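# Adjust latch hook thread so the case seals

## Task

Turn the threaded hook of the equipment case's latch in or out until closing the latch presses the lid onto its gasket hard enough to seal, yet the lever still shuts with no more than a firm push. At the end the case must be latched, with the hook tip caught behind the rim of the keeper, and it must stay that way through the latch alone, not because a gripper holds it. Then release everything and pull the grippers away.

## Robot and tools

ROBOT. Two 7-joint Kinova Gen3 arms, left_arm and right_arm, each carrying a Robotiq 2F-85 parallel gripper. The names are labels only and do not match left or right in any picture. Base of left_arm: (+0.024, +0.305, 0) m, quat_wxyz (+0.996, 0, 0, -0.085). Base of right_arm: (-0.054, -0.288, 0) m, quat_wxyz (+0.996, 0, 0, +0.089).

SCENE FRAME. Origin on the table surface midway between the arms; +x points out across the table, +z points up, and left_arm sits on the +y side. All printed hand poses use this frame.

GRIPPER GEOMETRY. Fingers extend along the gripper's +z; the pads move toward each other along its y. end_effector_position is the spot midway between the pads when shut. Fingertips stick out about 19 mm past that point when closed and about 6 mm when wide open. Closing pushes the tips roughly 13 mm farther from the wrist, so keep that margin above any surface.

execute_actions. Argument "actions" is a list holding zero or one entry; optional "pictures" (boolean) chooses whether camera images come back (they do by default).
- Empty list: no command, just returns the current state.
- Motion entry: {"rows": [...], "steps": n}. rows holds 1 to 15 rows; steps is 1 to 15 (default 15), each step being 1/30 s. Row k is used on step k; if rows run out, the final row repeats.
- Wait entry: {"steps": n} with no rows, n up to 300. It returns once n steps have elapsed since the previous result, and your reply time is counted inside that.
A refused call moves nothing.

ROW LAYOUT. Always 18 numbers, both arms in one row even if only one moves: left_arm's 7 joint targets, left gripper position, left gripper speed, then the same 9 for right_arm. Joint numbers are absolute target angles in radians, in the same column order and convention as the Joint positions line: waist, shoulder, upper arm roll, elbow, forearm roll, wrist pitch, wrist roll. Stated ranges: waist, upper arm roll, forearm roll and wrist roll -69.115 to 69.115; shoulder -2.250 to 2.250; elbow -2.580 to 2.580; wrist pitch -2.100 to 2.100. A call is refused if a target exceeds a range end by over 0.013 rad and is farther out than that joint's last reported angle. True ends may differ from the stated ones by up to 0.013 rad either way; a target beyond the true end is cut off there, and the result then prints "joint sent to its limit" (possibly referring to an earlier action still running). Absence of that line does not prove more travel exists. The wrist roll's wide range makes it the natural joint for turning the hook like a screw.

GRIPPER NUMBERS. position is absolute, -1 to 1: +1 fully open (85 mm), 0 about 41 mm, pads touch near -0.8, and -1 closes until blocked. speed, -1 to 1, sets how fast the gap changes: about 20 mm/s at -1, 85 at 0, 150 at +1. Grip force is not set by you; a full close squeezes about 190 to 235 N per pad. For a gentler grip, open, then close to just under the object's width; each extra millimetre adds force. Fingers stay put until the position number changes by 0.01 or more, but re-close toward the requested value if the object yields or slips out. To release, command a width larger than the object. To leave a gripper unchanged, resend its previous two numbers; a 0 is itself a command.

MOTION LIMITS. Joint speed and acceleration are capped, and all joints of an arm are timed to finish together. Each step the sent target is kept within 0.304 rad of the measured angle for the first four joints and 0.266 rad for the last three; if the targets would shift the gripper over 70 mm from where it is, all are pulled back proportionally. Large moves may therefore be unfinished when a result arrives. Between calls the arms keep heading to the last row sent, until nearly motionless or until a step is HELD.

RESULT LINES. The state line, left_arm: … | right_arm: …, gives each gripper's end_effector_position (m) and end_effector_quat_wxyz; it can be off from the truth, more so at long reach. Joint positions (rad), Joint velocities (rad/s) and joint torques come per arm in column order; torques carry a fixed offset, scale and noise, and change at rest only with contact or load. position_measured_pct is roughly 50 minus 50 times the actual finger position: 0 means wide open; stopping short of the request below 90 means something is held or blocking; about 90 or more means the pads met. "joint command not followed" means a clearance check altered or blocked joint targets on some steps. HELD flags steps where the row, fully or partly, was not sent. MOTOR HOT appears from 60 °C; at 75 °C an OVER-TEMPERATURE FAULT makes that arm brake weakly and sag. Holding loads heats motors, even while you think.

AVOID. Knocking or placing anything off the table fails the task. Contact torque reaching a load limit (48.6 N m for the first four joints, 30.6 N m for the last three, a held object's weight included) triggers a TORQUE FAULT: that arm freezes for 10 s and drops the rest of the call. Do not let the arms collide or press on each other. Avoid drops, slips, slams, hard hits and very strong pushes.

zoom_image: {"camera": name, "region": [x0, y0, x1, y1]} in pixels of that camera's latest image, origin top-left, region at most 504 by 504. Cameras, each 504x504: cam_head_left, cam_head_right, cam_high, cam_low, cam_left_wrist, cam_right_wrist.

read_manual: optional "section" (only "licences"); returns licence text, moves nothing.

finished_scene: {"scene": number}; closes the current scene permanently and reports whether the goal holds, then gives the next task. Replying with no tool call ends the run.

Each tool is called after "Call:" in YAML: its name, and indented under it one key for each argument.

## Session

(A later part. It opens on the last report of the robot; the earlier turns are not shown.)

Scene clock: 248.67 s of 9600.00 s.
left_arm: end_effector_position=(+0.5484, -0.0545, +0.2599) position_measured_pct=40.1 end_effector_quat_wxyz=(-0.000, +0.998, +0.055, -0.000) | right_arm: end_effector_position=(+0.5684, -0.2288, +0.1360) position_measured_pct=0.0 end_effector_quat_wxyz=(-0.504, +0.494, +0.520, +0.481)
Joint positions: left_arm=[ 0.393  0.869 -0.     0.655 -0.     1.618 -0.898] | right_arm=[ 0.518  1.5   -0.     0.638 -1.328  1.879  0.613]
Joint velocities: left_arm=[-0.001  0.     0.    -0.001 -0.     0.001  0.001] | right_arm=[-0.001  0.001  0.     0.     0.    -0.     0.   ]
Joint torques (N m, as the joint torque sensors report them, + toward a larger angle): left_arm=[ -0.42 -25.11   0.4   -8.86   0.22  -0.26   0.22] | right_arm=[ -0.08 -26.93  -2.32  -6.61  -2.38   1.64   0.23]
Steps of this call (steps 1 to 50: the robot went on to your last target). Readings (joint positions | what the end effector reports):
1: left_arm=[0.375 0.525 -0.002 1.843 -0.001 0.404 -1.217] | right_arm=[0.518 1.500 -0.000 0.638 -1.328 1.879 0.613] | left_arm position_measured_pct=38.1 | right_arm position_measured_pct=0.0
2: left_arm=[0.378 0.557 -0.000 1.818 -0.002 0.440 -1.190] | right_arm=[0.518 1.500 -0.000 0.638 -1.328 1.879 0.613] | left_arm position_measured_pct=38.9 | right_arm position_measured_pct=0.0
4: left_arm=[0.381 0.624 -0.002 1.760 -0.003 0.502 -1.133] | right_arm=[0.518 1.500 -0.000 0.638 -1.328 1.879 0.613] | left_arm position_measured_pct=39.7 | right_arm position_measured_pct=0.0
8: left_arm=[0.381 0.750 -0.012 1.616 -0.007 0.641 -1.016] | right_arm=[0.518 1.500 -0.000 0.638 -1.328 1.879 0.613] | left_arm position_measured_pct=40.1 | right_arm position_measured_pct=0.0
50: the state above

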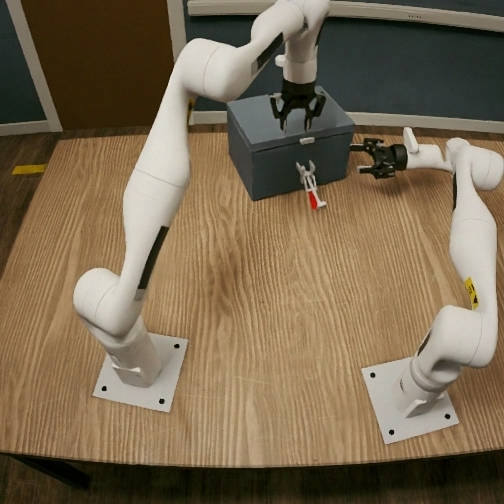

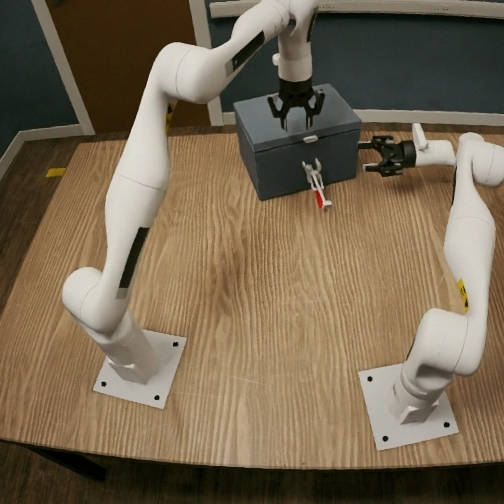

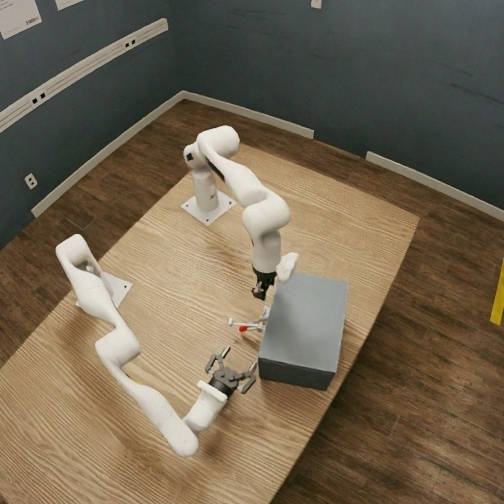

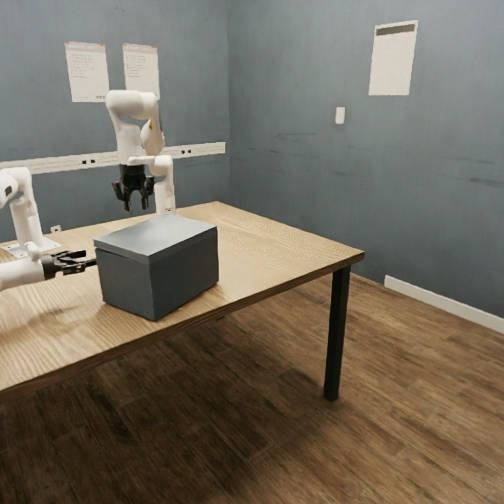

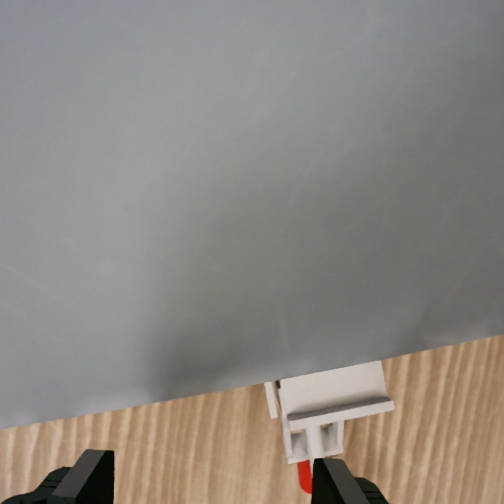

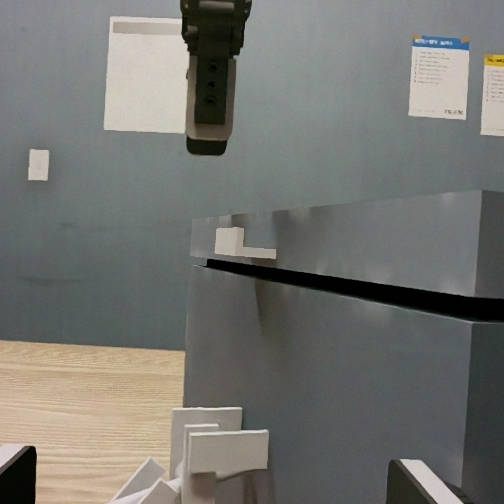

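Call:
execute_actions:
  actions:
    - {"rows":[[0.2,0.65,0,0.75,0,1.618,-0.8975,0.2,0, 0.72,1.4,0,0.638,-1.328,1.879,0.613,1,0]],"steps":12}
  pictures: false

Call:
execute_actions:
  actions:
    - {"rows":[[-0.75,0.6,0,0.9,0,1.618,0.3,0.2,0, 0.78,1.0,0,0.9,-1.0,1.6,0.2,1,0]],"steps":15}
  pictures: false

Call:
execute_actions:
  actions:
    - {"rows":[[-0.75,0.6,0,0.9,0,1.618,0.3,0.2,0, 0.78,0.5,0,1.2686,0,1.221,-1.583,1,0]],"steps":15}
  pictures: false

Call:
execute_actions:
  actions:
    - {"steps":20}
  pictures: false

Scene clock: 309.07 s of 9600.00 s.
left_arm: end_effector_position=(+0.5757, +0.0424, +0.3460) position_measured_pct=40.1 end_effector_quat_wxyz=(+0.026, +0.990, +0.134, +0.044) | right_arm: end_effector_position=(+0.5786, -0.3439, +0.1859) position_measured_pct=0.0 end_effector_quat_wxyz=(-0.429, +0.528, +0.503, +0.533)
Joint positions: left_arm=[ 0.235  0.69  -0.     0.732 -0.     1.618 -0.897] | right_arm=[ 0.694  1.413  0.001  0.638 -1.328  1.879  0.613]
Joint velocities: left_arm=[-0.372 -0.431 -0.02   0.176 -0.013  0.003 -0.   ] | right_arm=[ 0.336 -0.166  0.009 -0.008 -0.002  0.003  0.   ]
Joint torques (N m, as the joint torque sensors report them, + toward a larger angle): left_arm=[  1.88 -19.82   1.46  -8.03   0.82  -0.88   0.23] | right_arm=[ -4.91 -24.08  -2.83  -6.15  -2.34   1.45   0.24]
Steps of this call (steps 1 to 15: the robot went on to your last target; steps 16 to 1800: nothing new was sent; steps 1801 to 1812: all 12 steps of this action). Readings (joint positions | what the end effector reports):
1801: left_arm=[0.392 0.868 0.000 0.656 0.000 1.618 -0.898] | right_arm=[0.519 1.499 -0.000 0.638 -1.328 1.879 0.613] | left_arm position_measured_pct=40.1 | right_arm position_measured_pct=0.0
1802: left_arm=[0.386 0.862 0.001 0.659 0.001 1.618 -0.898] | right_arm=[0.525 1.497 -0.001 0.639 -1.328 1.879 0.613] | left_arm position_measured_pct=40.1 | right_arm position_measured_pct=0.0
1804: left_arm=[0.361 0.833 0.003 0.672 0.002 1.617 -0.898] | right_arm=[0.554 1.483 -0.002 0.639 -1.327 1.878 0.613] | left_arm position_measured_pct=40.1 | right_arm position_measured_pct=0.0
1808: left_arm=[0.296 0.759 0.000 0.703 0.000 1.618 -0.898] | right_arm=[0.630 1.445 -0.000 0.638 -1.328 1.879 0.613] | left_arm position_measured_pct=40.1 | right_arm position_measured_pct=0.0
1812: the state above

Scene clock: 309.57 s of 9600.00 s.
left_arm: end_effector_position=(+0.5945, +0.2228, +0.3464) position_measured_pct=40.1 end_effector_quat_wxyz=(+0.013, +0.918, +0.395, +0.023) | right_arm: end_effector_position=(+0.5676, -0.4230, +0.2474) position_measured_pct=0.0 end_effector_quat_wxyz=(-0.328, +0.750, +0.424, +0.387)
Joint positions: left_arm=[-0.069  0.626  0.     0.845  0.     1.618 -0.658] | right_arm=[ 0.778  1.023  0.     0.889 -1.014  1.61   0.228]
Joint velocities: left_arm=[-0.649 -0.059 -0.001  0.136 -0.    -0.     0.568] | right_arm=[ 0.038 -0.348 -0.001  0.188  0.296 -0.205 -0.56 ]
Joint torques (N m, as the joint torque sensors report them, + toward a larger angle): left_arm=[ -0.03 -21.     0.03  -9.11   0.31  -0.42   0.2 ] | right_arm=[ -1.35 -20.81  -2.18  -7.29  -2.51   0.82  -0.07]
Steps of this call (steps 1 to 15: all 15 steps of this action). Readings (joint positions | what the end effector reports):
1: left_arm=[0.222 0.678 -0.001 0.738 -0.000 1.618 -0.897] | right_arm=[0.704 1.406 0.001 0.638 -1.327 1.878 0.612] | left_arm position_measured_pct=40.1 | right_arm position_measured_pct=0.0
2: left_arm=[0.205 0.669 0.001 0.746 0.001 1.618 -0.894] | right_arm=[0.712 1.395 0.001 0.644 -1.322 1.873 0.607] | left_arm position_measured_pct=40.1 | right_arm position_measured_pct=0.0
4: left_arm=[0.165 0.659 0.001 0.766 0.001 1.618 -0.869] | right_arm=[0.728 1.356 0.000 0.670 -1.297 1.847 0.583] | left_arm position_measured_pct=40.1 | right_arm position_measured_pct=0.0
8: left_arm=[0.081 0.644 0.000 0.803 0.000 1.618 -0.790] | right_arm=[0.754 1.215 0.000 0.772 -1.185 1.739 0.470] | left_arm position_measured_pct=40.1 | right_arm position_measured_pct=0.0
15: the state above

Scene clock: 310.07 s of 9600.00 s.
left_arm: end_effector_position=(+0.5788, +0.4085, +0.3436) position_measured_pct=40.1 end_effector_quat_wxyz=(+0.007, +0.755, +0.655, +0.014) | right_arm: end_effector_position=(+0.4902, -0.4962, +0.2978) position_measured_pct=0.0 end_effector_quat_wxyz=(-0.130, +0.923, +0.270, +0.241)
Joint positions: left_arm=[-0.398  0.608  0.     0.885  0.     1.618 -0.37 ] | right_arm=[ 0.78   0.579 -0.     1.231 -0.572  1.269 -0.244]
Joint velocities: left_arm=[-0.659 -0.02  -0.     0.039  0.    -0.001  0.578] | right_arm=[ 0.002 -0.564  0.002  0.284  1.214 -0.389 -1.215]
Joint torques (N m, as the joint torque sensors report them, + toward a larger angle): left_arm=[  0.2  -21.64   0.37  -9.18   0.27  -0.33  -0.01] | right_arm=[ -0.09 -16.37  -0.91  -7.95  -1.06  -0.54   0.51]
Steps of this call (steps 1 to 15: all 15 steps of this action). Readings (joint positions | what the end effector reports):
1: left_arm=[-0.091 0.624 0.000 0.850 0.000 1.618 -0.639] | right_arm=[0.779 1.011 0.000 0.895 -1.005 1.603 0.212] | left_arm position_measured_pct=40.1 | right_arm position_measured_pct=0.0
2: left_arm=[-0.113 0.622 0.000 0.854 0.000 1.618 -0.620] | right_arm=[0.779 0.995 0.000 0.907 -0.993 1.593 0.194] | left_arm position_measured_pct=40.1 | right_arm position_measured_pct=0.0
4: left_arm=[-0.156 0.619 0.000 0.861 0.000 1.618 -0.582] | right_arm=[0.779 0.947 0.000 0.944 -0.957 1.561 0.146] | left_arm position_measured_pct=40.1 | right_arm position_measured_pct=0.0
8: left_arm=[-0.244 0.614 0.000 0.872 0.000 1.618 -0.505] | right_arm=[0.779 0.796 -0.000 1.078 -0.830 1.439 0.013] | left_arm position_measured_pct=40.1 | right_arm position_measured_pct=0.0
15: the state above

Scene clock: 310.73 s of 9600.00 s.
left_arm: end_effector_position=(+0.5074, +0.5869, +0.3430) position_measured_pct=40.1 end_effector_quat_wxyz=(+0.007, +0.367, +0.930, +0.010) | right_arm: end_effector_position=(+0.3928, -0.6220, +0.2844) position_measured_pct=0.0 end_effector_quat_wxyz=(+0.036, +0.996, -0.045, +0.067)
Joint positions: left_arm=[-0.741  0.6   -0.001  0.9   -0.     1.618  0.248] | right_arm=[ 0.78   0.5    0.     1.269 -0.009  1.221 -1.057]
Joint velocities: left_arm=[-0.116 -0.003 -0.002  0.005 -0.002  0.     0.817] | right_arm=[-0.003 -0.003 -0.002  0.001  0.089 -0.001 -1.217]
Joint torques (N m, as the joint torque sensors report them, + toward a larger angle): left_arm=[  0.67 -20.62   0.82  -8.79   0.27  -0.26  -0.04] | right_arm=[ -0.61 -19.21   0.45  -9.61  -0.41  -0.46   0.24]
Steps of this call (steps 1 to 20: the robot went on to your last target). Readings (joint positions | what the end effector reports):
1: left_arm=[-0.420 0.607 0.000 0.886 0.000 1.618 -0.351] | right_arm=[0.780 0.562 -0.000 1.240 -0.531 1.257 -0.285] | left_arm position_measured_pct=40.1 | right_arm position_measured_pct=0.0
2: left_arm=[-0.442 0.607 0.000 0.887 0.000 1.618 -0.332] | right_arm=[0.780 0.548 -0.000 1.246 -0.491 1.248 -0.325] | left_arm position_measured_pct=40.1 | right_arm position_measured_pct=0.0
4: left_arm=[-0.486 0.606 0.000 0.889 0.000 1.618 -0.293] | right_arm=[0.780 0.529 -0.000 1.256 -0.409 1.236 -0.407] | left_arm position_measured_pct=40.1 | right_arm position_measured_pct=0.0
8: left_arm=[-0.574 0.604 0.000 0.893 0.000 1.618 -0.202] | right_arm=[0.780 0.510 -0.000 1.265 -0.247 1.225 -0.569] | left_arm position_measured_pct=40.1 | right_arm position_measured_pct=0.0
20: the state above

Call:
execute_actions:
  actions:
    - {"rows":[[-0.75,0.55,0,2.236,1.712,1.126,1.628,0.2,0, -0.164,0.5,0,1.2686,0,1.221,-1.583,1,0]],"steps":15}
  pictures: false

Call:
execute_actions:
  actions:
    - {"steps":45}
  pictures: false

Call:
execute_actions:
  actions:
    - {"rows":[[-0.6,0.853,0,2.236,1.712,1.126,1.628,0.2,0, -0.164,0.652,0,1.2686,0,1.221,-1.583,0.3,0]],"steps":15}
  pictures: false

Call:
execute_actions:
  actions:
    - {"rows":[[-0.336,0.853,0,2.236,1.712,1.126,1.628,0.2,0, -0.164,0.652,0,1.2686,0,1.221,-1.583,0.3,0]],"steps":15}
  pictures: false

Call:
execute_actions:
  actions:
    - {"steps":12}

Scene clock: 324.73 s of 9600.00 s.
left_arm: end_effector_position=(+0.5385, +0.4951, +0.2617) position_measured_pct=40.1 end_effector_quat_wxyz=(+0.115, +0.128, +0.979, -0.113) | right_arm: end_effector_position=(+0.4680, -0.4855, +0.2845) position_measured_pct=0.0 end_effector_quat_wxyz=(+0.012, +0.984, -0.163, +0.075)
Joint positions: left_arm=[-0.75   0.559 -0.     1.285  0.336  1.286  0.636] | right_arm=[ 0.495  0.5    0.001  1.268  0.     1.221 -1.583]
Joint velocities: left_arm=[-0.    -0.038 -0.001  0.996  0.877 -0.725  0.877] | right_arm=[-0.667 -0.002 -0.003 -0.001 -0.001 -0.     0.   ]
Joint torques (N m, as the joint torque sensors report them, + toward a larger angle): left_arm=[ -0.47 -20.12   0.58  -9.05   1.07   0.02   0.2 ] | right_arm=[ -0.37 -19.12   0.15  -9.71   0.14  -0.26   0.23]
Steps of this call (steps 1 to 30: the robot went on to your last target; steps 31 to 405: nothing new was sent; steps 406 to 420: all 15 steps of this action). Readings (joint positions | what the end effector reports):
406: left_arm=[-0.750 0.600 -0.000 0.901 0.001 1.617 0.301] | right_arm=[0.778 0.500 0.000 1.269 0.000 1.221 -1.583] | left_arm position_measured_pct=40.1 | right_arm position_measured_pct=0.0
407: left_arm=[-0.750 0.598 -0.000 0.907 0.005 1.613 0.305] | right_arm=[0.772 0.500 0.002 1.269 0.001 1.221 -1.583] | left_arm position_measured_pct=40.1 | right_arm position_measured_pct=0.0
409: left_arm=[-0.751 0.592 -0.001 0.934 0.027 1.589 0.328] | right_arm=[0.742 0.500 0.003 1.269 0.001 1.221 -1.583] | left_arm position_measured_pct=40.1 | right_arm position_measured_pct=0.0
413: left_arm=[-0.751 0.574 -0.001 1.050 0.130 1.487 0.430] | right_arm=[0.650 0.500 0.001 1.268 0.000 1.221 -1.583] | left_arm position_measured_pct=40.1 | right_arm position_measured_pct=0.0
420: the state above

Scene clock: 326.23 s of 9600.00 s.
left_arm: end_effector_position=(+0.5358, +0.2790, +0.2371) position_measured_pct=40.1 end_effector_quat_wxyz=(+0.106, +0.719, -0.403, +0.556) | right_arm: end_effector_position=(+0.4795, -0.1247, +0.2846) position_measured_pct=0.0 end_effector_quat_wxyz=(-0.013, +0.984, +0.164, +0.075)
Joint positions: left_arm=[-0.75   0.55  -0.     2.235  1.71   1.126  1.628] | right_arm=[-0.164  0.5   -0.     1.269 -0.     1.221 -1.583]
Joint velocities: left_arm=[ 0.002  0.001  0.003  0.008  0.027  0.    -0.   ] | right_arm=[-0.002  0.001  0.     0.     0.    -0.    -0.   ]
Joint torques (N m, as the joint torque sensors report them, + toward a larger angle): left_arm=[  0.1  -14.38   1.14  -3.75   1.01   2.2    0.17] | right_arm=[ -0.14 -19.21   0.34  -9.54  -0.04  -0.37   0.17]
Steps of this call (steps 1 to 45: the robot went on to your last target). Readings (joint positions | what the end effector reports):
1: left_arm=[-0.750 0.558 -0.000 1.318 0.365 1.264 0.666] | right_arm=[0.472 0.500 0.001 1.268 0.000 1.221 -1.583] | left_arm position_measured_pct=40.1 | right_arm position_measured_pct=0.0
2: left_arm=[-0.750 0.557 -0.000 1.350 0.394 1.244 0.694] | right_arm=[0.450 0.500 0.001 1.268 0.000 1.221 -1.583] | left_arm position_measured_pct=40.1 | right_arm position_measured_pct=0.0
4: left_arm=[-0.750 0.555 -0.000 1.414 0.450 1.214 0.750] | right_arm=[0.405 0.500 0.000 1.268 0.000 1.221 -1.583] | left_arm position_measured_pct=40.1 | right_arm position_measured_pct=0.0
8: left_arm=[-0.750 0.554 -0.000 1.537 0.558 1.176 0.858] | right_arm=[0.316 0.500 0.000 1.268 0.000 1.221 -1.583] | left_arm position_measured_pct=40.1 | right_arm position_measured_pct=0.0
45: the state above

Scene clock: 326.73 s of 9600.00 s.
left_arm: end_effector_position=(+0.5013, +0.1967, +0.1257) position_measured_pct=40.1 end_effector_quat_wxyz=(+0.240, +0.744, -0.396, +0.483) | right_arm: end_effector_position=(+0.4734, -0.1267, +0.2016) position_measured_pct=33.7 end_effector_quat_wxyz=(-0.000, +0.986, +0.164, +0.001)
Joint positions: left_arm=[-0.613  0.827  0.     2.236  1.712  1.126  1.628] | right_arm=[-0.164  0.649 -0.     1.269  0.     1.221 -1.583]
Joint velocities: left_arm=[ 0.16   0.324  0.004  0.007 -0.002 -0.003  0.   ] | right_arm=[-0.002  0.025  0.    -0.004  0.    -0.    -0.   ]
Joint torques (N m, as the joint torque sensors report them, + toward a larger angle): left_arm=[ -1.39 -18.6    2.5   -1.16   0.53   2.66   0.17] | right_arm=[  0.07 -20.93   0.01  -9.    -0.32  -0.08   0.24]
Steps of this call (steps 1 to 15: all 15 steps of this action). Readings (joint positions | what the end effector reports):
1: left_arm=[-0.749 0.551 -0.000 2.235 1.711 1.126 1.628] | right_arm=[-0.164 0.501 -0.000 1.268 -0.000 1.221 -1.583] | left_arm position_measured_pct=40.1 | right_arm position_measured_pct=0.0
2: left_arm=[-0.746 0.558 -0.001 2.235 1.711 1.127 1.628] | right_arm=[-0.164 0.507 0.000 1.267 -0.000 1.221 -1.583] | left_arm position_measured_pct=40.1 | right_arm position_measured_pct=0.4
4: left_arm=[-0.731 0.589 -0.001 2.235 1.711 1.127 1.628] | right_arm=[-0.164 0.537 0.000 1.266 0.000 1.221 -1.583] | left_arm position_measured_pct=40.1 | right_arm position_measured_pct=4.8
8: left_arm=[-0.682 0.686 -0.000 2.235 1.711 1.126 1.628] | right_arm=[-0.164 0.618 -0.000 1.269 -0.000 1.221 -1.583] | left_arm position_measured_pct=40.1 | right_arm position_measured_pct=15.9
15: the state above

Scene clock: 327.23 s of 9600.00 s.
left_arm: end_effector_position=(+0.4518, +0.0741, +0.1166) position_measured_pct=40.1 end_effector_quat_wxyz=(+0.310, +0.689, -0.486, +0.439) | right_arm: end_effector_position=(+0.4734, -0.1268, +0.2002) position_measured_pct=34.9 end_effector_quat_wxyz=(-0.000, +0.986, +0.164, +0.000)
Joint positions: left_arm=[-0.348  0.852  0.002  2.237  1.711  1.126  1.628] | right_arm=[-0.164  0.652 -0.     1.269  0.     1.221 -1.583]
Joint velocities: left_arm=[ 0.102  0.006 -0.002  0.001  0.001  0.     0.   ] | right_arm=[-0.    -0.     0.     0.001 -0.    -0.    -0.   ]
Joint torques (N m, as the joint torque sensors report them, + toward a larger angle): left_arm=[ -1.91 -16.64   1.45  -1.41   0.86   2.3    0.09] | right_arm=[ -0.24 -21.13   0.16  -8.86  -0.38   0.02   0.08]
Steps of this call (steps 1 to 15: all 15 steps of this action). Readings (joint positions | what the end effector reports):
1: left_arm=[-0.607 0.836 -0.000 2.236 1.712 1.125 1.628] | right_arm=[-0.164 0.650 -0.000 1.269 0.000 1.221 -1.583] | left_arm position_measured_pct=40.1 | right_arm position_measured_pct=34.5
2: left_arm=[-0.595 0.839 -0.001 2.236 1.712 1.125 1.628] | right_arm=[-0.164 0.651 -0.000 1.269 0.000 1.221 -1.583] | left_arm position_measured_pct=40.1 | right_arm position_measured_pct=34.5
4: left_arm=[-0.555 0.841 -0.002 2.235 1.713 1.125 1.628] | right_arm=[-0.164 0.651 -0.000 1.269 0.000 1.221 -1.583] | left_arm position_measured_pct=40.1 | right_arm position_measured_pct=34.9
8: left_arm=[-0.455 0.846 -0.000 2.236 1.712 1.126 1.628] | right_arm=[-0.164 0.652 -0.000 1.269 0.000 1.221 -1.583] | left_arm position_measured_pct=40.1 | right_arm position_measured_pct=34.9
15: the state above

Scene clock: 327.63 s of 9600.00 s.
left_arm: end_effector_position=(+0.4496, +0.0700, +0.1160) position_measured_pct=40.1 end_effector_quat_wxyz=(+0.312, +0.687, -0.490, +0.437) | right_arm: end_effector_position=(+0.4734, -0.1268, +0.2002) position_measured_pct=34.9 end_effector_quat_wxyz=(+0.000, +0.986, +0.164, -0.000)
Joint positions: left_arm=[-0.336  0.853  0.     2.236  1.712  1.126  1.628] | right_arm=[-0.164  0.652  0.     1.269  0.     1.221 -1.583]
Joint velocities: left_arm=[ 0.003 -0.001  0.     0.     0.    -0.001  0.001] | right_arm=[ 0. -0. -0. -0.  0. -0.  0.]
Joint torques (N m, as the joint torque sensors report them, + toward a larger angle): left_arm=[ -0.32 -16.48   2.49  -1.13   0.64   2.41   0.05] | right_arm=[ -0.21 -20.76  -0.09  -8.62  -0.18  -0.08   0.31]
Steps of this call (steps 1 to 12: the robot went on to your last target). Readings (joint positions | what the end effector reports):
1: left_arm=[-0.345 0.853 0.001 2.236 1.712 1.126 1.628] | right_arm=[-0.164 0.652 -0.000 1.269 0.000 1.221 -1.583] | left_arm position_measured_pct=40.1 | right_arm position_measured_pct=34.9
2: left_arm=[-0.343 0.853 0.001 2.236 1.712 1.126 1.628] | right_arm=[-0.164 0.652 0.000 1.269 0.000 1.221 -1.583] | left_arm position_measured_pct=40.1 | right_arm position_measured_pct=34.9
4: left_arm=[-0.340 0.853 0.000 2.236 1.712 1.126 1.628] | right_arm=[-0.164 0.652 0.000 1.269 0.000 1.221 -1.583] | left_arm position_measured_pct=40.1 | right_arm position_measured_pct=34.9
8: left_arm=[-0.337 0.853 0.000 2.236 1.712 1.126 1.628] | right_arm=[-0.164 0.652 0.000 1.269 0.000 1.221 -1.583] | left_arm position_measured_pct=40.1 | right_arm position_measured_pct=34.9
12: the state above

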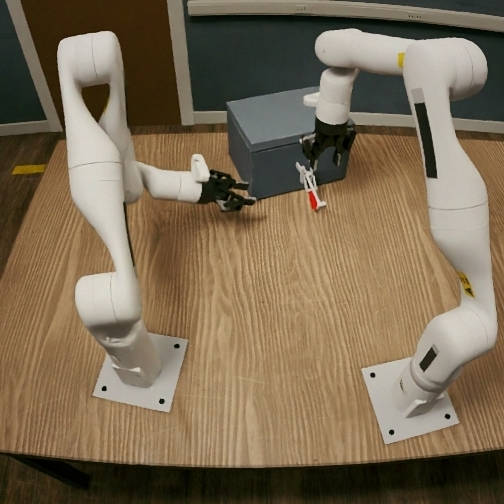

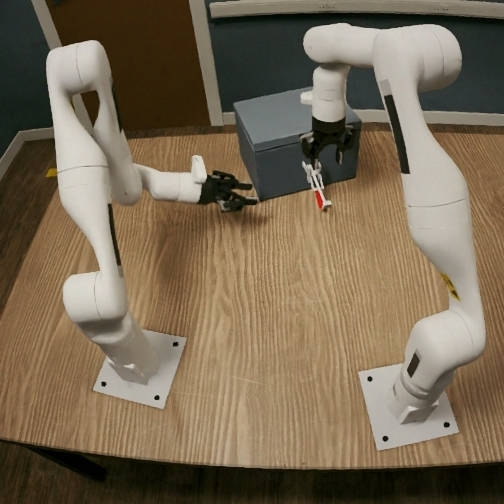

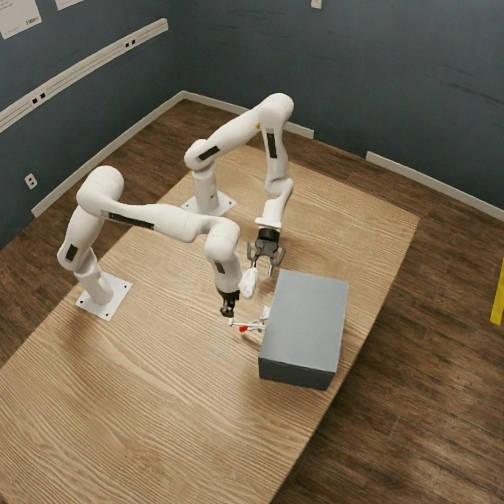

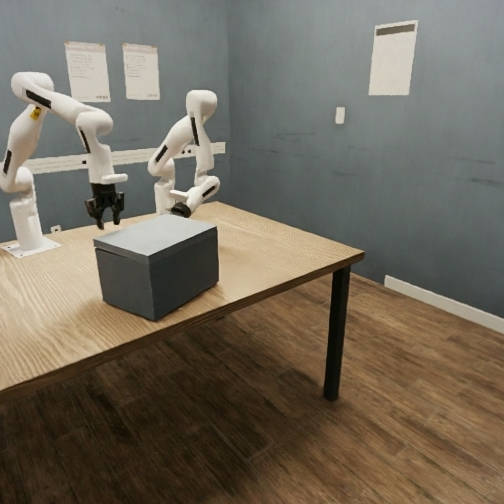

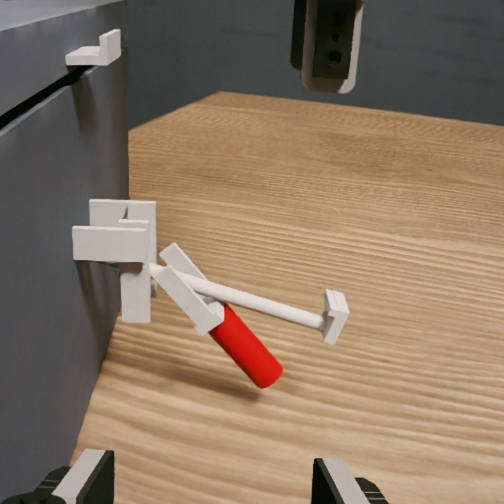

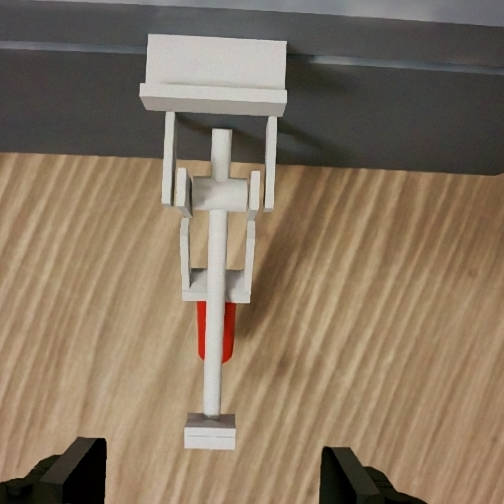

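Call:
zoom_image:
  camera: "cam_left_wrist"
  region: [60, 180, 370, 400]

Call:
zoom_image:
  camera: "cam_right_wrist"
  region: [120, 20, 320, 320]

Region (60, 180, 370, 400) of cam_left_wrist's 504x504 image, scaled by 1.626; it fills the top 358 rows of this view, and the rest is white.

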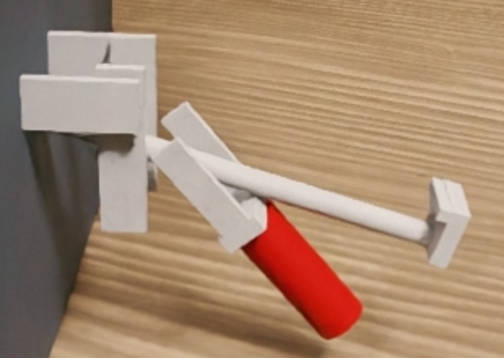

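Region (120, 20, 320, 320) of cam_right_wrist's 504x504 image, scaled by 1.680.

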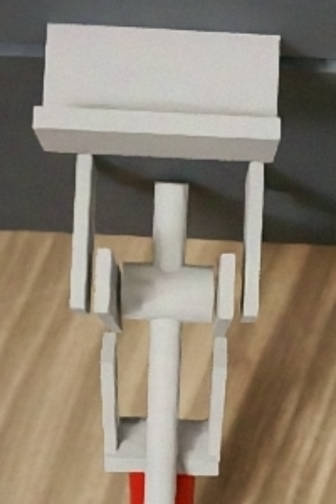

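Call:
execute_actions:
  actions:
    - {"rows":[[-0.336,0.853,0,2.236,1.712,1.126,1.628,0.2,0, -0.168,0.5,0,1.513,0,1.13,-1.575,0.2,0]],"steps":9}
  pictures: false

Call:
execute_actions:
  actions:
    - {"rows":[[-0.336,0.853,0,2.236,1.712,1.126,1.628,0.2,0, -0.171,0.35,0,1.756,0,0.95,-1.57,0.2,0]],"steps":9}
  pictures: false

Call:
execute_actions:
  actions:
    - {"rows":[[-0.336,0.853,0,2.236,1.712,1.126,1.628,0.2,0, -0.175,0.2,0,2.0,-0.026,0.155,-1.567,0.2,0]],"steps":15}
  pictures: false

Call:
execute_actions:
  actions:
    - {"steps":15}
  pictures: false

Scene clock: 387.93 s of 9600.00 s.
left_arm: end_effector_position=(+0.4496, +0.0699, +0.1160) position_measured_pct=40.1 end_effector_quat_wxyz=(+0.312, +0.687, -0.490, +0.437) | right_arm: end_effector_position=(+0.4298, -0.1407, +0.2079) position_measured_pct=40.1 end_effector_quat_wxyz=(-0.000, +0.986, +0.169, +0.001)
Joint positions: left_arm=[-0.336  0.853  0.     2.236  1.712  1.126  1.628] | right_arm=[-0.167  0.541 -0.     1.444 -0.     1.156 -1.577]
Joint velocities: left_arm=[ 0.001  0.003 -0.001 -0.     0.    -0.     0.   ] | right_arm=[-0.009 -0.417  0.001  0.751  0.    -0.281  0.026]
Joint torques (N m, as the joint torque sensors report them, + toward a larger angle): left_arm=[ -0.28 -16.43   2.59  -0.73   0.28   2.48   0.12] | right_arm=[ -0.72 -17.65  -0.14  -8.63  -0.16  -0.28   0.17]
Steps of this call (steps 1 to 30: the robot went on to your last target; steps 31 to 1800: nothing new was sent; steps 1801 to 1809: all 9 steps of this action). Readings (joint positions | what the end effector reports):
1801: left_arm=[-0.336 0.853 0.000 2.236 1.712 1.126 1.628] | right_arm=[-0.164 0.651 0.000 1.270 0.000 1.220 -1.583] | left_arm position_measured_pct=40.1 | right_arm position_measured_pct=34.9
1802: left_arm=[-0.336 0.853 0.000 2.236 1.712 1.126 1.628] | right_arm=[-0.164 0.647 -0.000 1.276 0.000 1.218 -1.583] | left_arm position_measured_pct=40.1 | right_arm position_measured_pct=35.3
1804: left_arm=[-0.336 0.853 0.000 2.236 1.712 1.126 1.628] | right_arm=[-0.165 0.628 -0.000 1.303 0.000 1.208 -1.582] | left_arm position_measured_pct=40.1 | right_arm position_measured_pct=38.5
1808: left_arm=[-0.336 0.853 0.000 2.236 1.712 1.126 1.628] | right_arm=[-0.167 0.556 -0.000 1.416 -0.000 1.166 -1.578] | left_arm position_measured_pct=40.1 | right_arm position_measured_pct=40.1
1809: the state above

Scene clock: 388.23 s of 9600.00 s.
left_arm: end_effector_position=(+0.4496, +0.0699, +0.1160) position_measured_pct=40.1 end_effector_quat_wxyz=(+0.312, +0.687, -0.490, +0.437) | right_arm: end_effector_position=(+0.3768, -0.1582, +0.2089) position_measured_pct=40.1 end_effector_quat_wxyz=(-0.006, +0.984, +0.173, +0.032)
Joint positions: left_arm=[-0.336  0.853  0.     2.236  1.712  1.126  1.628] | right_arm=[-0.17   0.379  0.     1.712 -0.     0.985 -1.571]
Joint velocities: left_arm=[ 0.    -0.001 -0.001  0.     0.    -0.    -0.   ] | right_arm=[-0.006 -0.328 -0.     0.576  0.    -0.476  0.012]
Joint torques (N m, as the joint torque sensors report them, + toward a larger angle): left_arm=[ -0.47 -16.42   2.33  -0.94   0.39   2.58   0.25] | right_arm=[ -0.01 -14.57  -0.24  -8.81  -0.2   -0.04   0.37]
Steps of this call (steps 1 to 9: all 9 steps of this action). Readings (joint positions | what the end effector reports):
1: left_arm=[-0.336 0.853 0.000 2.236 1.712 1.126 1.628] | right_arm=[-0.167 0.527 0.000 1.468 -0.000 1.147 -1.576] | left_arm position_measured_pct=40.1 | right_arm position_measured_pct=40.1
2: left_arm=[-0.336 0.853 0.000 2.236 1.712 1.126 1.628] | right_arm=[-0.168 0.509 0.000 1.497 0.000 1.134 -1.576] | left_arm position_measured_pct=40.1 | right_arm position_measured_pct=40.1
4: left_arm=[-0.336 0.853 0.000 2.236 1.712 1.126 1.628] | right_arm=[-0.169 0.464 -0.000 1.566 -0.000 1.100 -1.574] | left_arm position_measured_pct=40.1 | right_arm position_measured_pct=40.1
8: left_arm=[-0.336 0.853 0.000 2.236 1.712 1.126 1.628] | right_arm=[-0.170 0.391 0.000 1.690 -0.000 1.003 -1.571] | left_arm position_measured_pct=40.1 | right_arm position_measured_pct=40.1
9: the state above

Scene clock: 388.73 s of 9600.00 s.
left_arm: end_effector_position=(+0.4496, +0.0699, +0.1160) position_measured_pct=40.1 end_effector_quat_wxyz=(+0.312, +0.687, -0.490, +0.437) | right_arm: end_effector_position=(+0.4092, -0.1404, +0.2357) position_measured_pct=40.1 end_effector_quat_wxyz=(-0.049, +0.957, +0.163, +0.233)
Joint positions: left_arm=[-0.336  0.853  0.     2.236  1.712  1.126  1.628] | right_arm=[-0.175  0.209 -0.     1.991 -0.025  0.461 -1.567]
Joint velocities: left_arm=[ 0.001 -0.001 -0.     0.    -0.     0.     0.   ] | right_arm=[-0.002 -0.066  0.001  0.09  -0.011 -1.217  0.001]
Joint torques (N m, as the joint torque sensors report them, + toward a larger angle): left_arm=[ -0.11 -16.04   2.77  -0.63   0.19   2.53   0.27] | right_arm=[ -0.09 -13.38  -0.08  -9.19  -0.31  -1.54   0.12]
Steps of this call (steps 1 to 15: all 15 steps of this action). Readings (joint positions | what the end effector reports):
1: left_arm=[-0.336 0.853 0.000 2.236 1.712 1.126 1.628] | right_arm=[-0.171 0.368 0.000 1.731 -0.000 0.969 -1.571] | left_arm position_measured_pct=40.1 | right_arm position_measured_pct=40.1
2: left_arm=[-0.336 0.853 0.000 2.236 1.712 1.126 1.628] | right_arm=[-0.171 0.353 0.000 1.753 -0.000 0.951 -1.570] | left_arm position_measured_pct=40.1 | right_arm position_measured_pct=40.1
4: left_arm=[-0.336 0.853 0.000 2.236 1.712 1.126 1.628] | right_arm=[-0.172 0.314 0.000 1.812 -0.003 0.899 -1.569] | left_arm position_measured_pct=40.1 | right_arm position_measured_pct=40.1
8: left_arm=[-0.336 0.853 0.000 2.236 1.712 1.126 1.628] | right_arm=[-0.174 0.249 0.000 1.924 -0.015 0.746 -1.568] | left_arm position_measured_pct=40.1 | right_arm position_measured_pct=40.1
15: the state above

Scene clock: 389.23 s of 9600.00 s.
left_arm: end_effector_position=(+0.4496, +0.0699, +0.1160) position_measured_pct=40.1 end_effector_quat_wxyz=(+0.312, +0.687, -0.490, +0.437) | right_arm: end_effector_position=(+0.4781, -0.1173, +0.2923) position_measured_pct=40.1 end_effector_quat_wxyz=(-0.073, +0.911, +0.153, +0.376)
Joint positions: left_arm=[-0.336  0.853  0.     2.236  1.712  1.126  1.628] | right_arm=[-0.175  0.2    0.     2.    -0.026  0.156 -1.567]
Joint velocities: left_arm=[ 0.001  0.002 -0.002  0.    -0.    -0.001  0.001] | right_arm=[ 0.     0.     0.001  0.002 -0.    -0.008 -0.   ]
Joint torques (N m, as the joint torque sensors report them, + toward a larger angle): left_arm=[ -0.43 -16.62   2.71  -0.66   0.46   2.23   0.08] | right_arm=[ -0.15 -13.46  -0.03  -9.31  -0.26  -1.71   0.2 ]
Steps of this call (steps 1 to 15: the robot went on to your last target). Readings (joint positions | what the end effector reports):
1: left_arm=[-0.336 0.853 0.000 2.236 1.712 1.126 1.628] | right_arm=[-0.175 0.207 -0.000 1.993 -0.025 0.421 -1.567] | left_arm position_measured_pct=40.1 | right_arm position_measured_pct=40.1
2: left_arm=[-0.336 0.853 0.000 2.236 1.712 1.126 1.628] | right_arm=[-0.175 0.205 -0.000 1.995 -0.025 0.380 -1.567] | left_arm position_measured_pct=40.1 | right_arm position_measured_pct=40.1
4: left_arm=[-0.336 0.853 0.000 2.236 1.712 1.126 1.628] | right_arm=[-0.175 0.203 -0.000 1.998 -0.026 0.299 -1.567] | left_arm position_measured_pct=40.1 | right_arm position_measured_pct=40.1
8: left_arm=[-0.336 0.853 0.000 2.236 1.712 1.126 1.628] | right_arm=[-0.175 0.201 0.000 1.999 -0.026 0.178 -1.567] | left_arm position_measured_pct=40.1 | right_arm position_measured_pct=40.1
15: the state above

Call:
execute_actions:
  actions:
    - {"rows":[[-0.336,0.853,0,2.236,1.712,1.126,1.628,0.2,0, -0.175,0.302,0,2.109,-0.026,-0.056,-1.567,0.2,0],[-0.336,0.853,0,2.236,1.712,1.126,1.628,0.2,0, -0.175,0.302,0,2.109,-0.026,-0.056,-1.567,0.2,0],[-0.336,0.853,0,2.236,1.712,1.126,1.628,0.2,0, -0.175,0.302,0,2.109,-0.026,-0.056,-1.567,0.2,0],[-0.336,0.853,0,2.236,1.712,1.126,1.628,0.2,0, -0.175,0.302,0,2.109,-0.026,-0.056,-1.567,0.2,0],[-0.336,0.853,0,2.236,1.712,1.126,1.628,0.2,0, -0.175,0.302,0,2.109,-0.026,-0.056,-1.567,0.2,0],[-0.336,0.853,0,2.236,1.712,1.126,1.628,0.2,0, -0.175,0.302,0,2.109,-0.026,-0.056,-1.567,0.2,0],[-0.336,0.853,0,2.236,1.712,1.126,1.628,0.2,0, -0.175,0.405,0,2.218,-0.026,-0.267,-1.567,0.2,0]],"steps":12}
  pictures: false

Call:
execute_actions:
  actions:
    - {"rows":[[-0.336,0.853,0,2.236,1.712,1.126,1.628,0.2,0, -0.175,0.507,0,2.327,-0.026,-0.478,-1.567,0.2,0]],"steps":8}
  pictures: false

Call:
execute_actions:
  actions:
    - {"rows":[[-0.336,0.853,0,2.236,1.712,1.126,1.628,0.2,0, -0.175,0.609,0,2.436,-0.026,-0.689,-1.567,0.2,0]],"steps":15}
  pictures: false

Call:
execute_actions:
  actions:
    - {"steps":10}

Scene clock: 408.53 s of 9600.00 s.
left_arm: end_effector_position=(+0.4496, +0.0699, +0.1160) position_measured_pct=40.1 end_effector_quat_wxyz=(+0.312, +0.687, -0.490, +0.437) | right_arm: end_effector_position=(+0.4685, -0.1238, +0.1951) position_measured_pct=40.1 end_effector_quat_wxyz=(-0.069, +0.912, +0.152, +0.375)
Joint positions: left_arm=[-0.336  0.853  0.     2.236  1.712  1.126  1.628] | right_arm=[-0.175  0.371 -0.     2.182 -0.026 -0.194 -1.567]
Joint velocities: left_arm=[ 0.001  0.002 -0.     0.    -0.     0.    -0.   ] | right_arm=[-0.001  0.385  0.     0.449  0.    -0.881 -0.   ]
Joint torques (N m, as the joint torque sensors report them, + toward a larger angle): left_arm=[ -0.41 -16.4    2.51  -1.08   0.48   2.28   0.1 ] | right_arm=[ -0.25 -16.5    0.01  -8.83  -0.15  -2.45   0.3 ]
Steps of this call (steps 1 to 15: the robot went on to your last target; steps 16 to 567: nothing new was sent; steps 568 to 579: all 12 steps of this action). Readings (joint positions | what the end effector reports):
568: left_arm=[-0.336 0.853 0.000 2.236 1.712 1.126 1.628] | right_arm=[-0.175 0.201 -0.000 2.001 -0.026 0.153 -1.567] | left_arm position_measured_pct=40.1 | right_arm position_measured_pct=40.1
569: left_arm=[-0.336 0.853 0.000 2.236 1.712 1.126 1.628] | right_arm=[-0.175 0.207 0.000 2.006 -0.026 0.142 -1.567] | left_arm position_measured_pct=40.1 | right_arm position_measured_pct=40.1
571: left_arm=[-0.336 0.853 0.000 2.236 1.712 1.126 1.628] | right_arm=[-0.175 0.235 0.000 2.032 -0.026 0.091 -1.567] | left_arm position_measured_pct=40.1 | right_arm position_measured_pct=40.1
575: left_arm=[-0.336 0.853 0.000 2.236 1.712 1.126 1.628] | right_arm=[-0.175 0.300 -0.000 2.104 -0.026 -0.046 -1.567] | left_arm position_measured_pct=40.1 | right_arm position_measured_pct=40.1
579: the state above

Scene clock: 408.80 s of 9600.00 s.
left_arm: end_effector_position=(+0.4496, +0.0699, +0.1160) position_measured_pct=40.1 end_effector_quat_wxyz=(+0.312, +0.687, -0.490, +0.437) | right_arm: end_effector_position=(+0.4466, -0.1340, +0.1391) position_measured_pct=40.1 end_effector_quat_wxyz=(-0.066, +0.911, +0.151, +0.378)
Joint positions: left_arm=[-0.336  0.853  0.     2.236  1.712  1.126  1.628] | right_arm=[-0.175  0.492 -0.     2.314 -0.026 -0.452 -1.567]
Joint velocities: left_arm=[ 0.001 -0.001  0.    -0.     0.    -0.    -0.   ] | right_arm=[-0.001  0.188 -0.     0.231  0.    -0.465 -0.   ]
Joint torques (N m, as the joint torque sensors report them, + toward a larger angle): left_arm=[ -0.26 -16.09   2.63  -0.85   0.18   2.22   0.14] | right_arm=[ -0.14 -17.02  -0.26  -6.56  -0.17  -2.47   0.36]
Steps of this call (steps 1 to 8: all 8 steps of this action). Readings (joint positions | what the end effector reports):
1: left_arm=[-0.336 0.853 0.000 2.236 1.712 1.126 1.628] | right_arm=[-0.175 0.384 -0.000 2.196 -0.026 -0.223 -1.567] | left_arm position_measured_pct=40.1 | right_arm position_measured_pct=40.1
2: left_arm=[-0.336 0.853 0.000 2.236 1.712 1.126 1.628] | right_arm=[-0.175 0.402 0.000 2.213 -0.026 -0.258 -1.567] | left_arm position_measured_pct=40.1 | right_arm position_measured_pct=40.1
4: left_arm=[-0.336 0.853 0.000 2.236 1.712 1.126 1.628] | right_arm=[-0.175 0.441 -0.000 2.255 -0.026 -0.337 -1.567] | left_arm position_measured_pct=40.1 | right_arm position_measured_pct=40.1
8: the state above

Scene clock: 409.30 s of 9600.00 s.
left_arm: end_effector_position=(+0.4496, +0.0699, +0.1160) position_measured_pct=40.1 end_effector_quat_wxyz=(+0.312, +0.687, -0.490, +0.437) | right_arm: end_effector_position=(+0.4179, -0.1463, +0.0978) position_measured_pct=40.1 end_effector_quat_wxyz=(-0.063, +0.911, +0.152, +0.378)
Joint positions: left_arm=[-0.336  0.853  0.     2.236  1.712  1.126  1.628] | right_arm=[-0.175  0.607 -0.     2.436 -0.026 -0.688 -1.567]
Joint velocities: left_arm=[ 0.001  0.001  0.001 -0.     0.     0.     0.001] | right_arm=[-0.002  0.017 -0.     0.006  0.    -0.009 -0.   ]
Joint torques (N m, as the joint torque sensors report them, + toward a larger angle): left_arm=[ -0.61 -16.39   2.29  -0.83   0.3    2.27   0.07] | right_arm=[ -0.2  -14.69   0.23  -3.77  -0.23  -2.18   0.1 ]
Steps of this call (steps 1 to 15: all 15 steps of this action). Readings (joint positions | what the end effector reports):
1: left_arm=[-0.336 0.853 0.000 2.236 1.712 1.126 1.628] | right_arm=[-0.175 0.499 0.000 2.321 -0.026 -0.467 -1.567] | left_arm position_measured_pct=40.1 | right_arm position_measured_pct=40.1
2: left_arm=[-0.336 0.853 0.000 2.236 1.712 1.126 1.628] | right_arm=[-0.175 0.511 0.000 2.332 -0.026 -0.489 -1.567] | left_arm position_measured_pct=40.1 | right_arm position_measured_pct=40.1
4: left_arm=[-0.336 0.853 0.000 2.236 1.712 1.126 1.628] | right_arm=[-0.175 0.548 -0.000 2.368 -0.026 -0.558 -1.567] | left_arm position_measured_pct=40.1 | right_arm position_measured_pct=40.1
8: left_arm=[-0.336 0.853 0.000 2.236 1.712 1.126 1.628] | right_arm=[-0.175 0.596 0.000 2.424 -0.026 -0.666 -1.567] | left_arm position_measured_pct=40.1 | right_arm position_measured_pct=40.1
15: the state above

Scene clock: 409.63 s of 9600.00 s.
left_arm: end_effector_position=(+0.4496, +0.0699, +0.1160) position_measured_pct=40.1 end_effector_quat_wxyz=(+0.312, +0.687, -0.490, +0.437) | right_arm: end_effector_position=(+0.4175, -0.1464, +0.0970) position_measured_pct=40.1 end_effector_quat_wxyz=(-0.063, +0.911, +0.152, +0.378)
Joint positions: left_arm=[-0.336  0.853  0.     2.236  1.712  1.126  1.628] | right_arm=[-0.175  0.609  0.     2.436 -0.026 -0.689 -1.567]
Joint velocities: left_arm=[ 0.001  0.001 -0.    -0.     0.     0.001  0.   ] | right_arm=[ 0.001  0.002 -0.001 -0.     0.     0.001 -0.   ]
Joint torques (N m, as the joint torque sensors report them, + toward a larger angle): left_arm=[ -0.41 -16.59   2.19  -0.71   0.41   2.18   0.17] | right_arm=[ -0.19 -14.98   0.17  -3.4   -0.22  -2.07   0.3 ]
Steps of this call (steps 1 to 10: the robot went on to your last target). Readings (joint positions | what the end effector reports):
1: left_arm=[-0.336 0.853 0.000 2.236 1.712 1.126 1.628] | right_arm=[-0.175 0.608 -0.000 2.436 -0.026 -0.689 -1.567] | left_arm position_measured_pct=40.1 | right_arm position_measured_pct=40.1
2: left_arm=[-0.336 0.853 0.000 2.236 1.712 1.126 1.628] | right_arm=[-0.175 0.608 -0.000 2.436 -0.026 -0.689 -1.567] | left_arm position_measured_pct=40.1 | right_arm position_measured_pct=40.1
4: left_arm=[-0.336 0.853 0.000 2.236 1.712 1.126 1.628] | right_arm=[-0.175 0.608 -0.000 2.436 -0.026 -0.689 -1.567] | left_arm position_measured_pct=40.1 | right_arm position_measured_pct=40.1
8: left_arm=[-0.336 0.853 0.000 2.236 1.712 1.126 1.628] | right_arm=[-0.175 0.609 -0.000 2.436 -0.026 -0.689 -1.567] | left_arm position_measured_pct=40.1 | right_arm position_measured_pct=40.1
10: the state above

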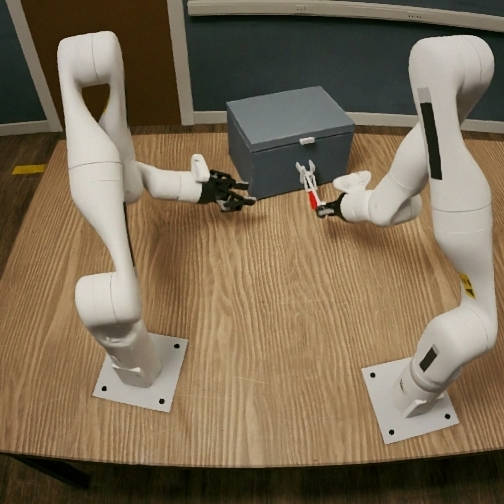

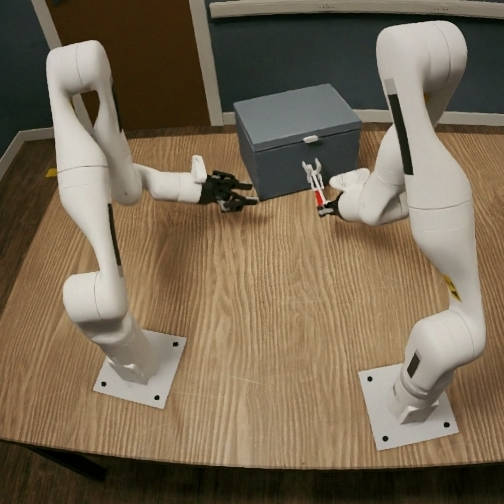

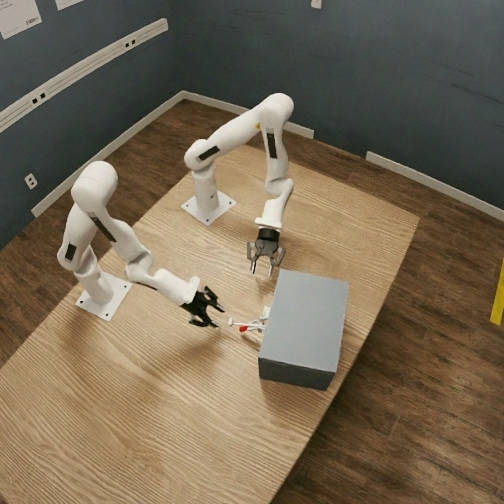

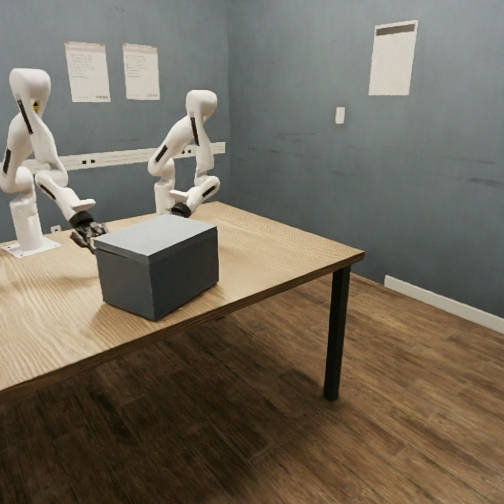

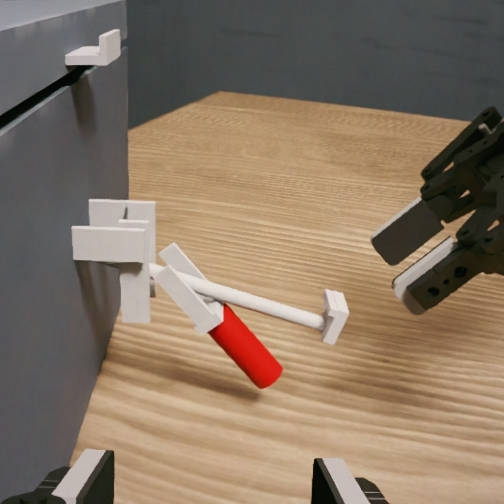

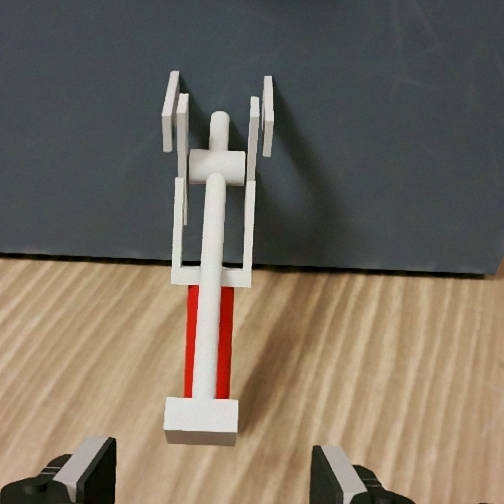

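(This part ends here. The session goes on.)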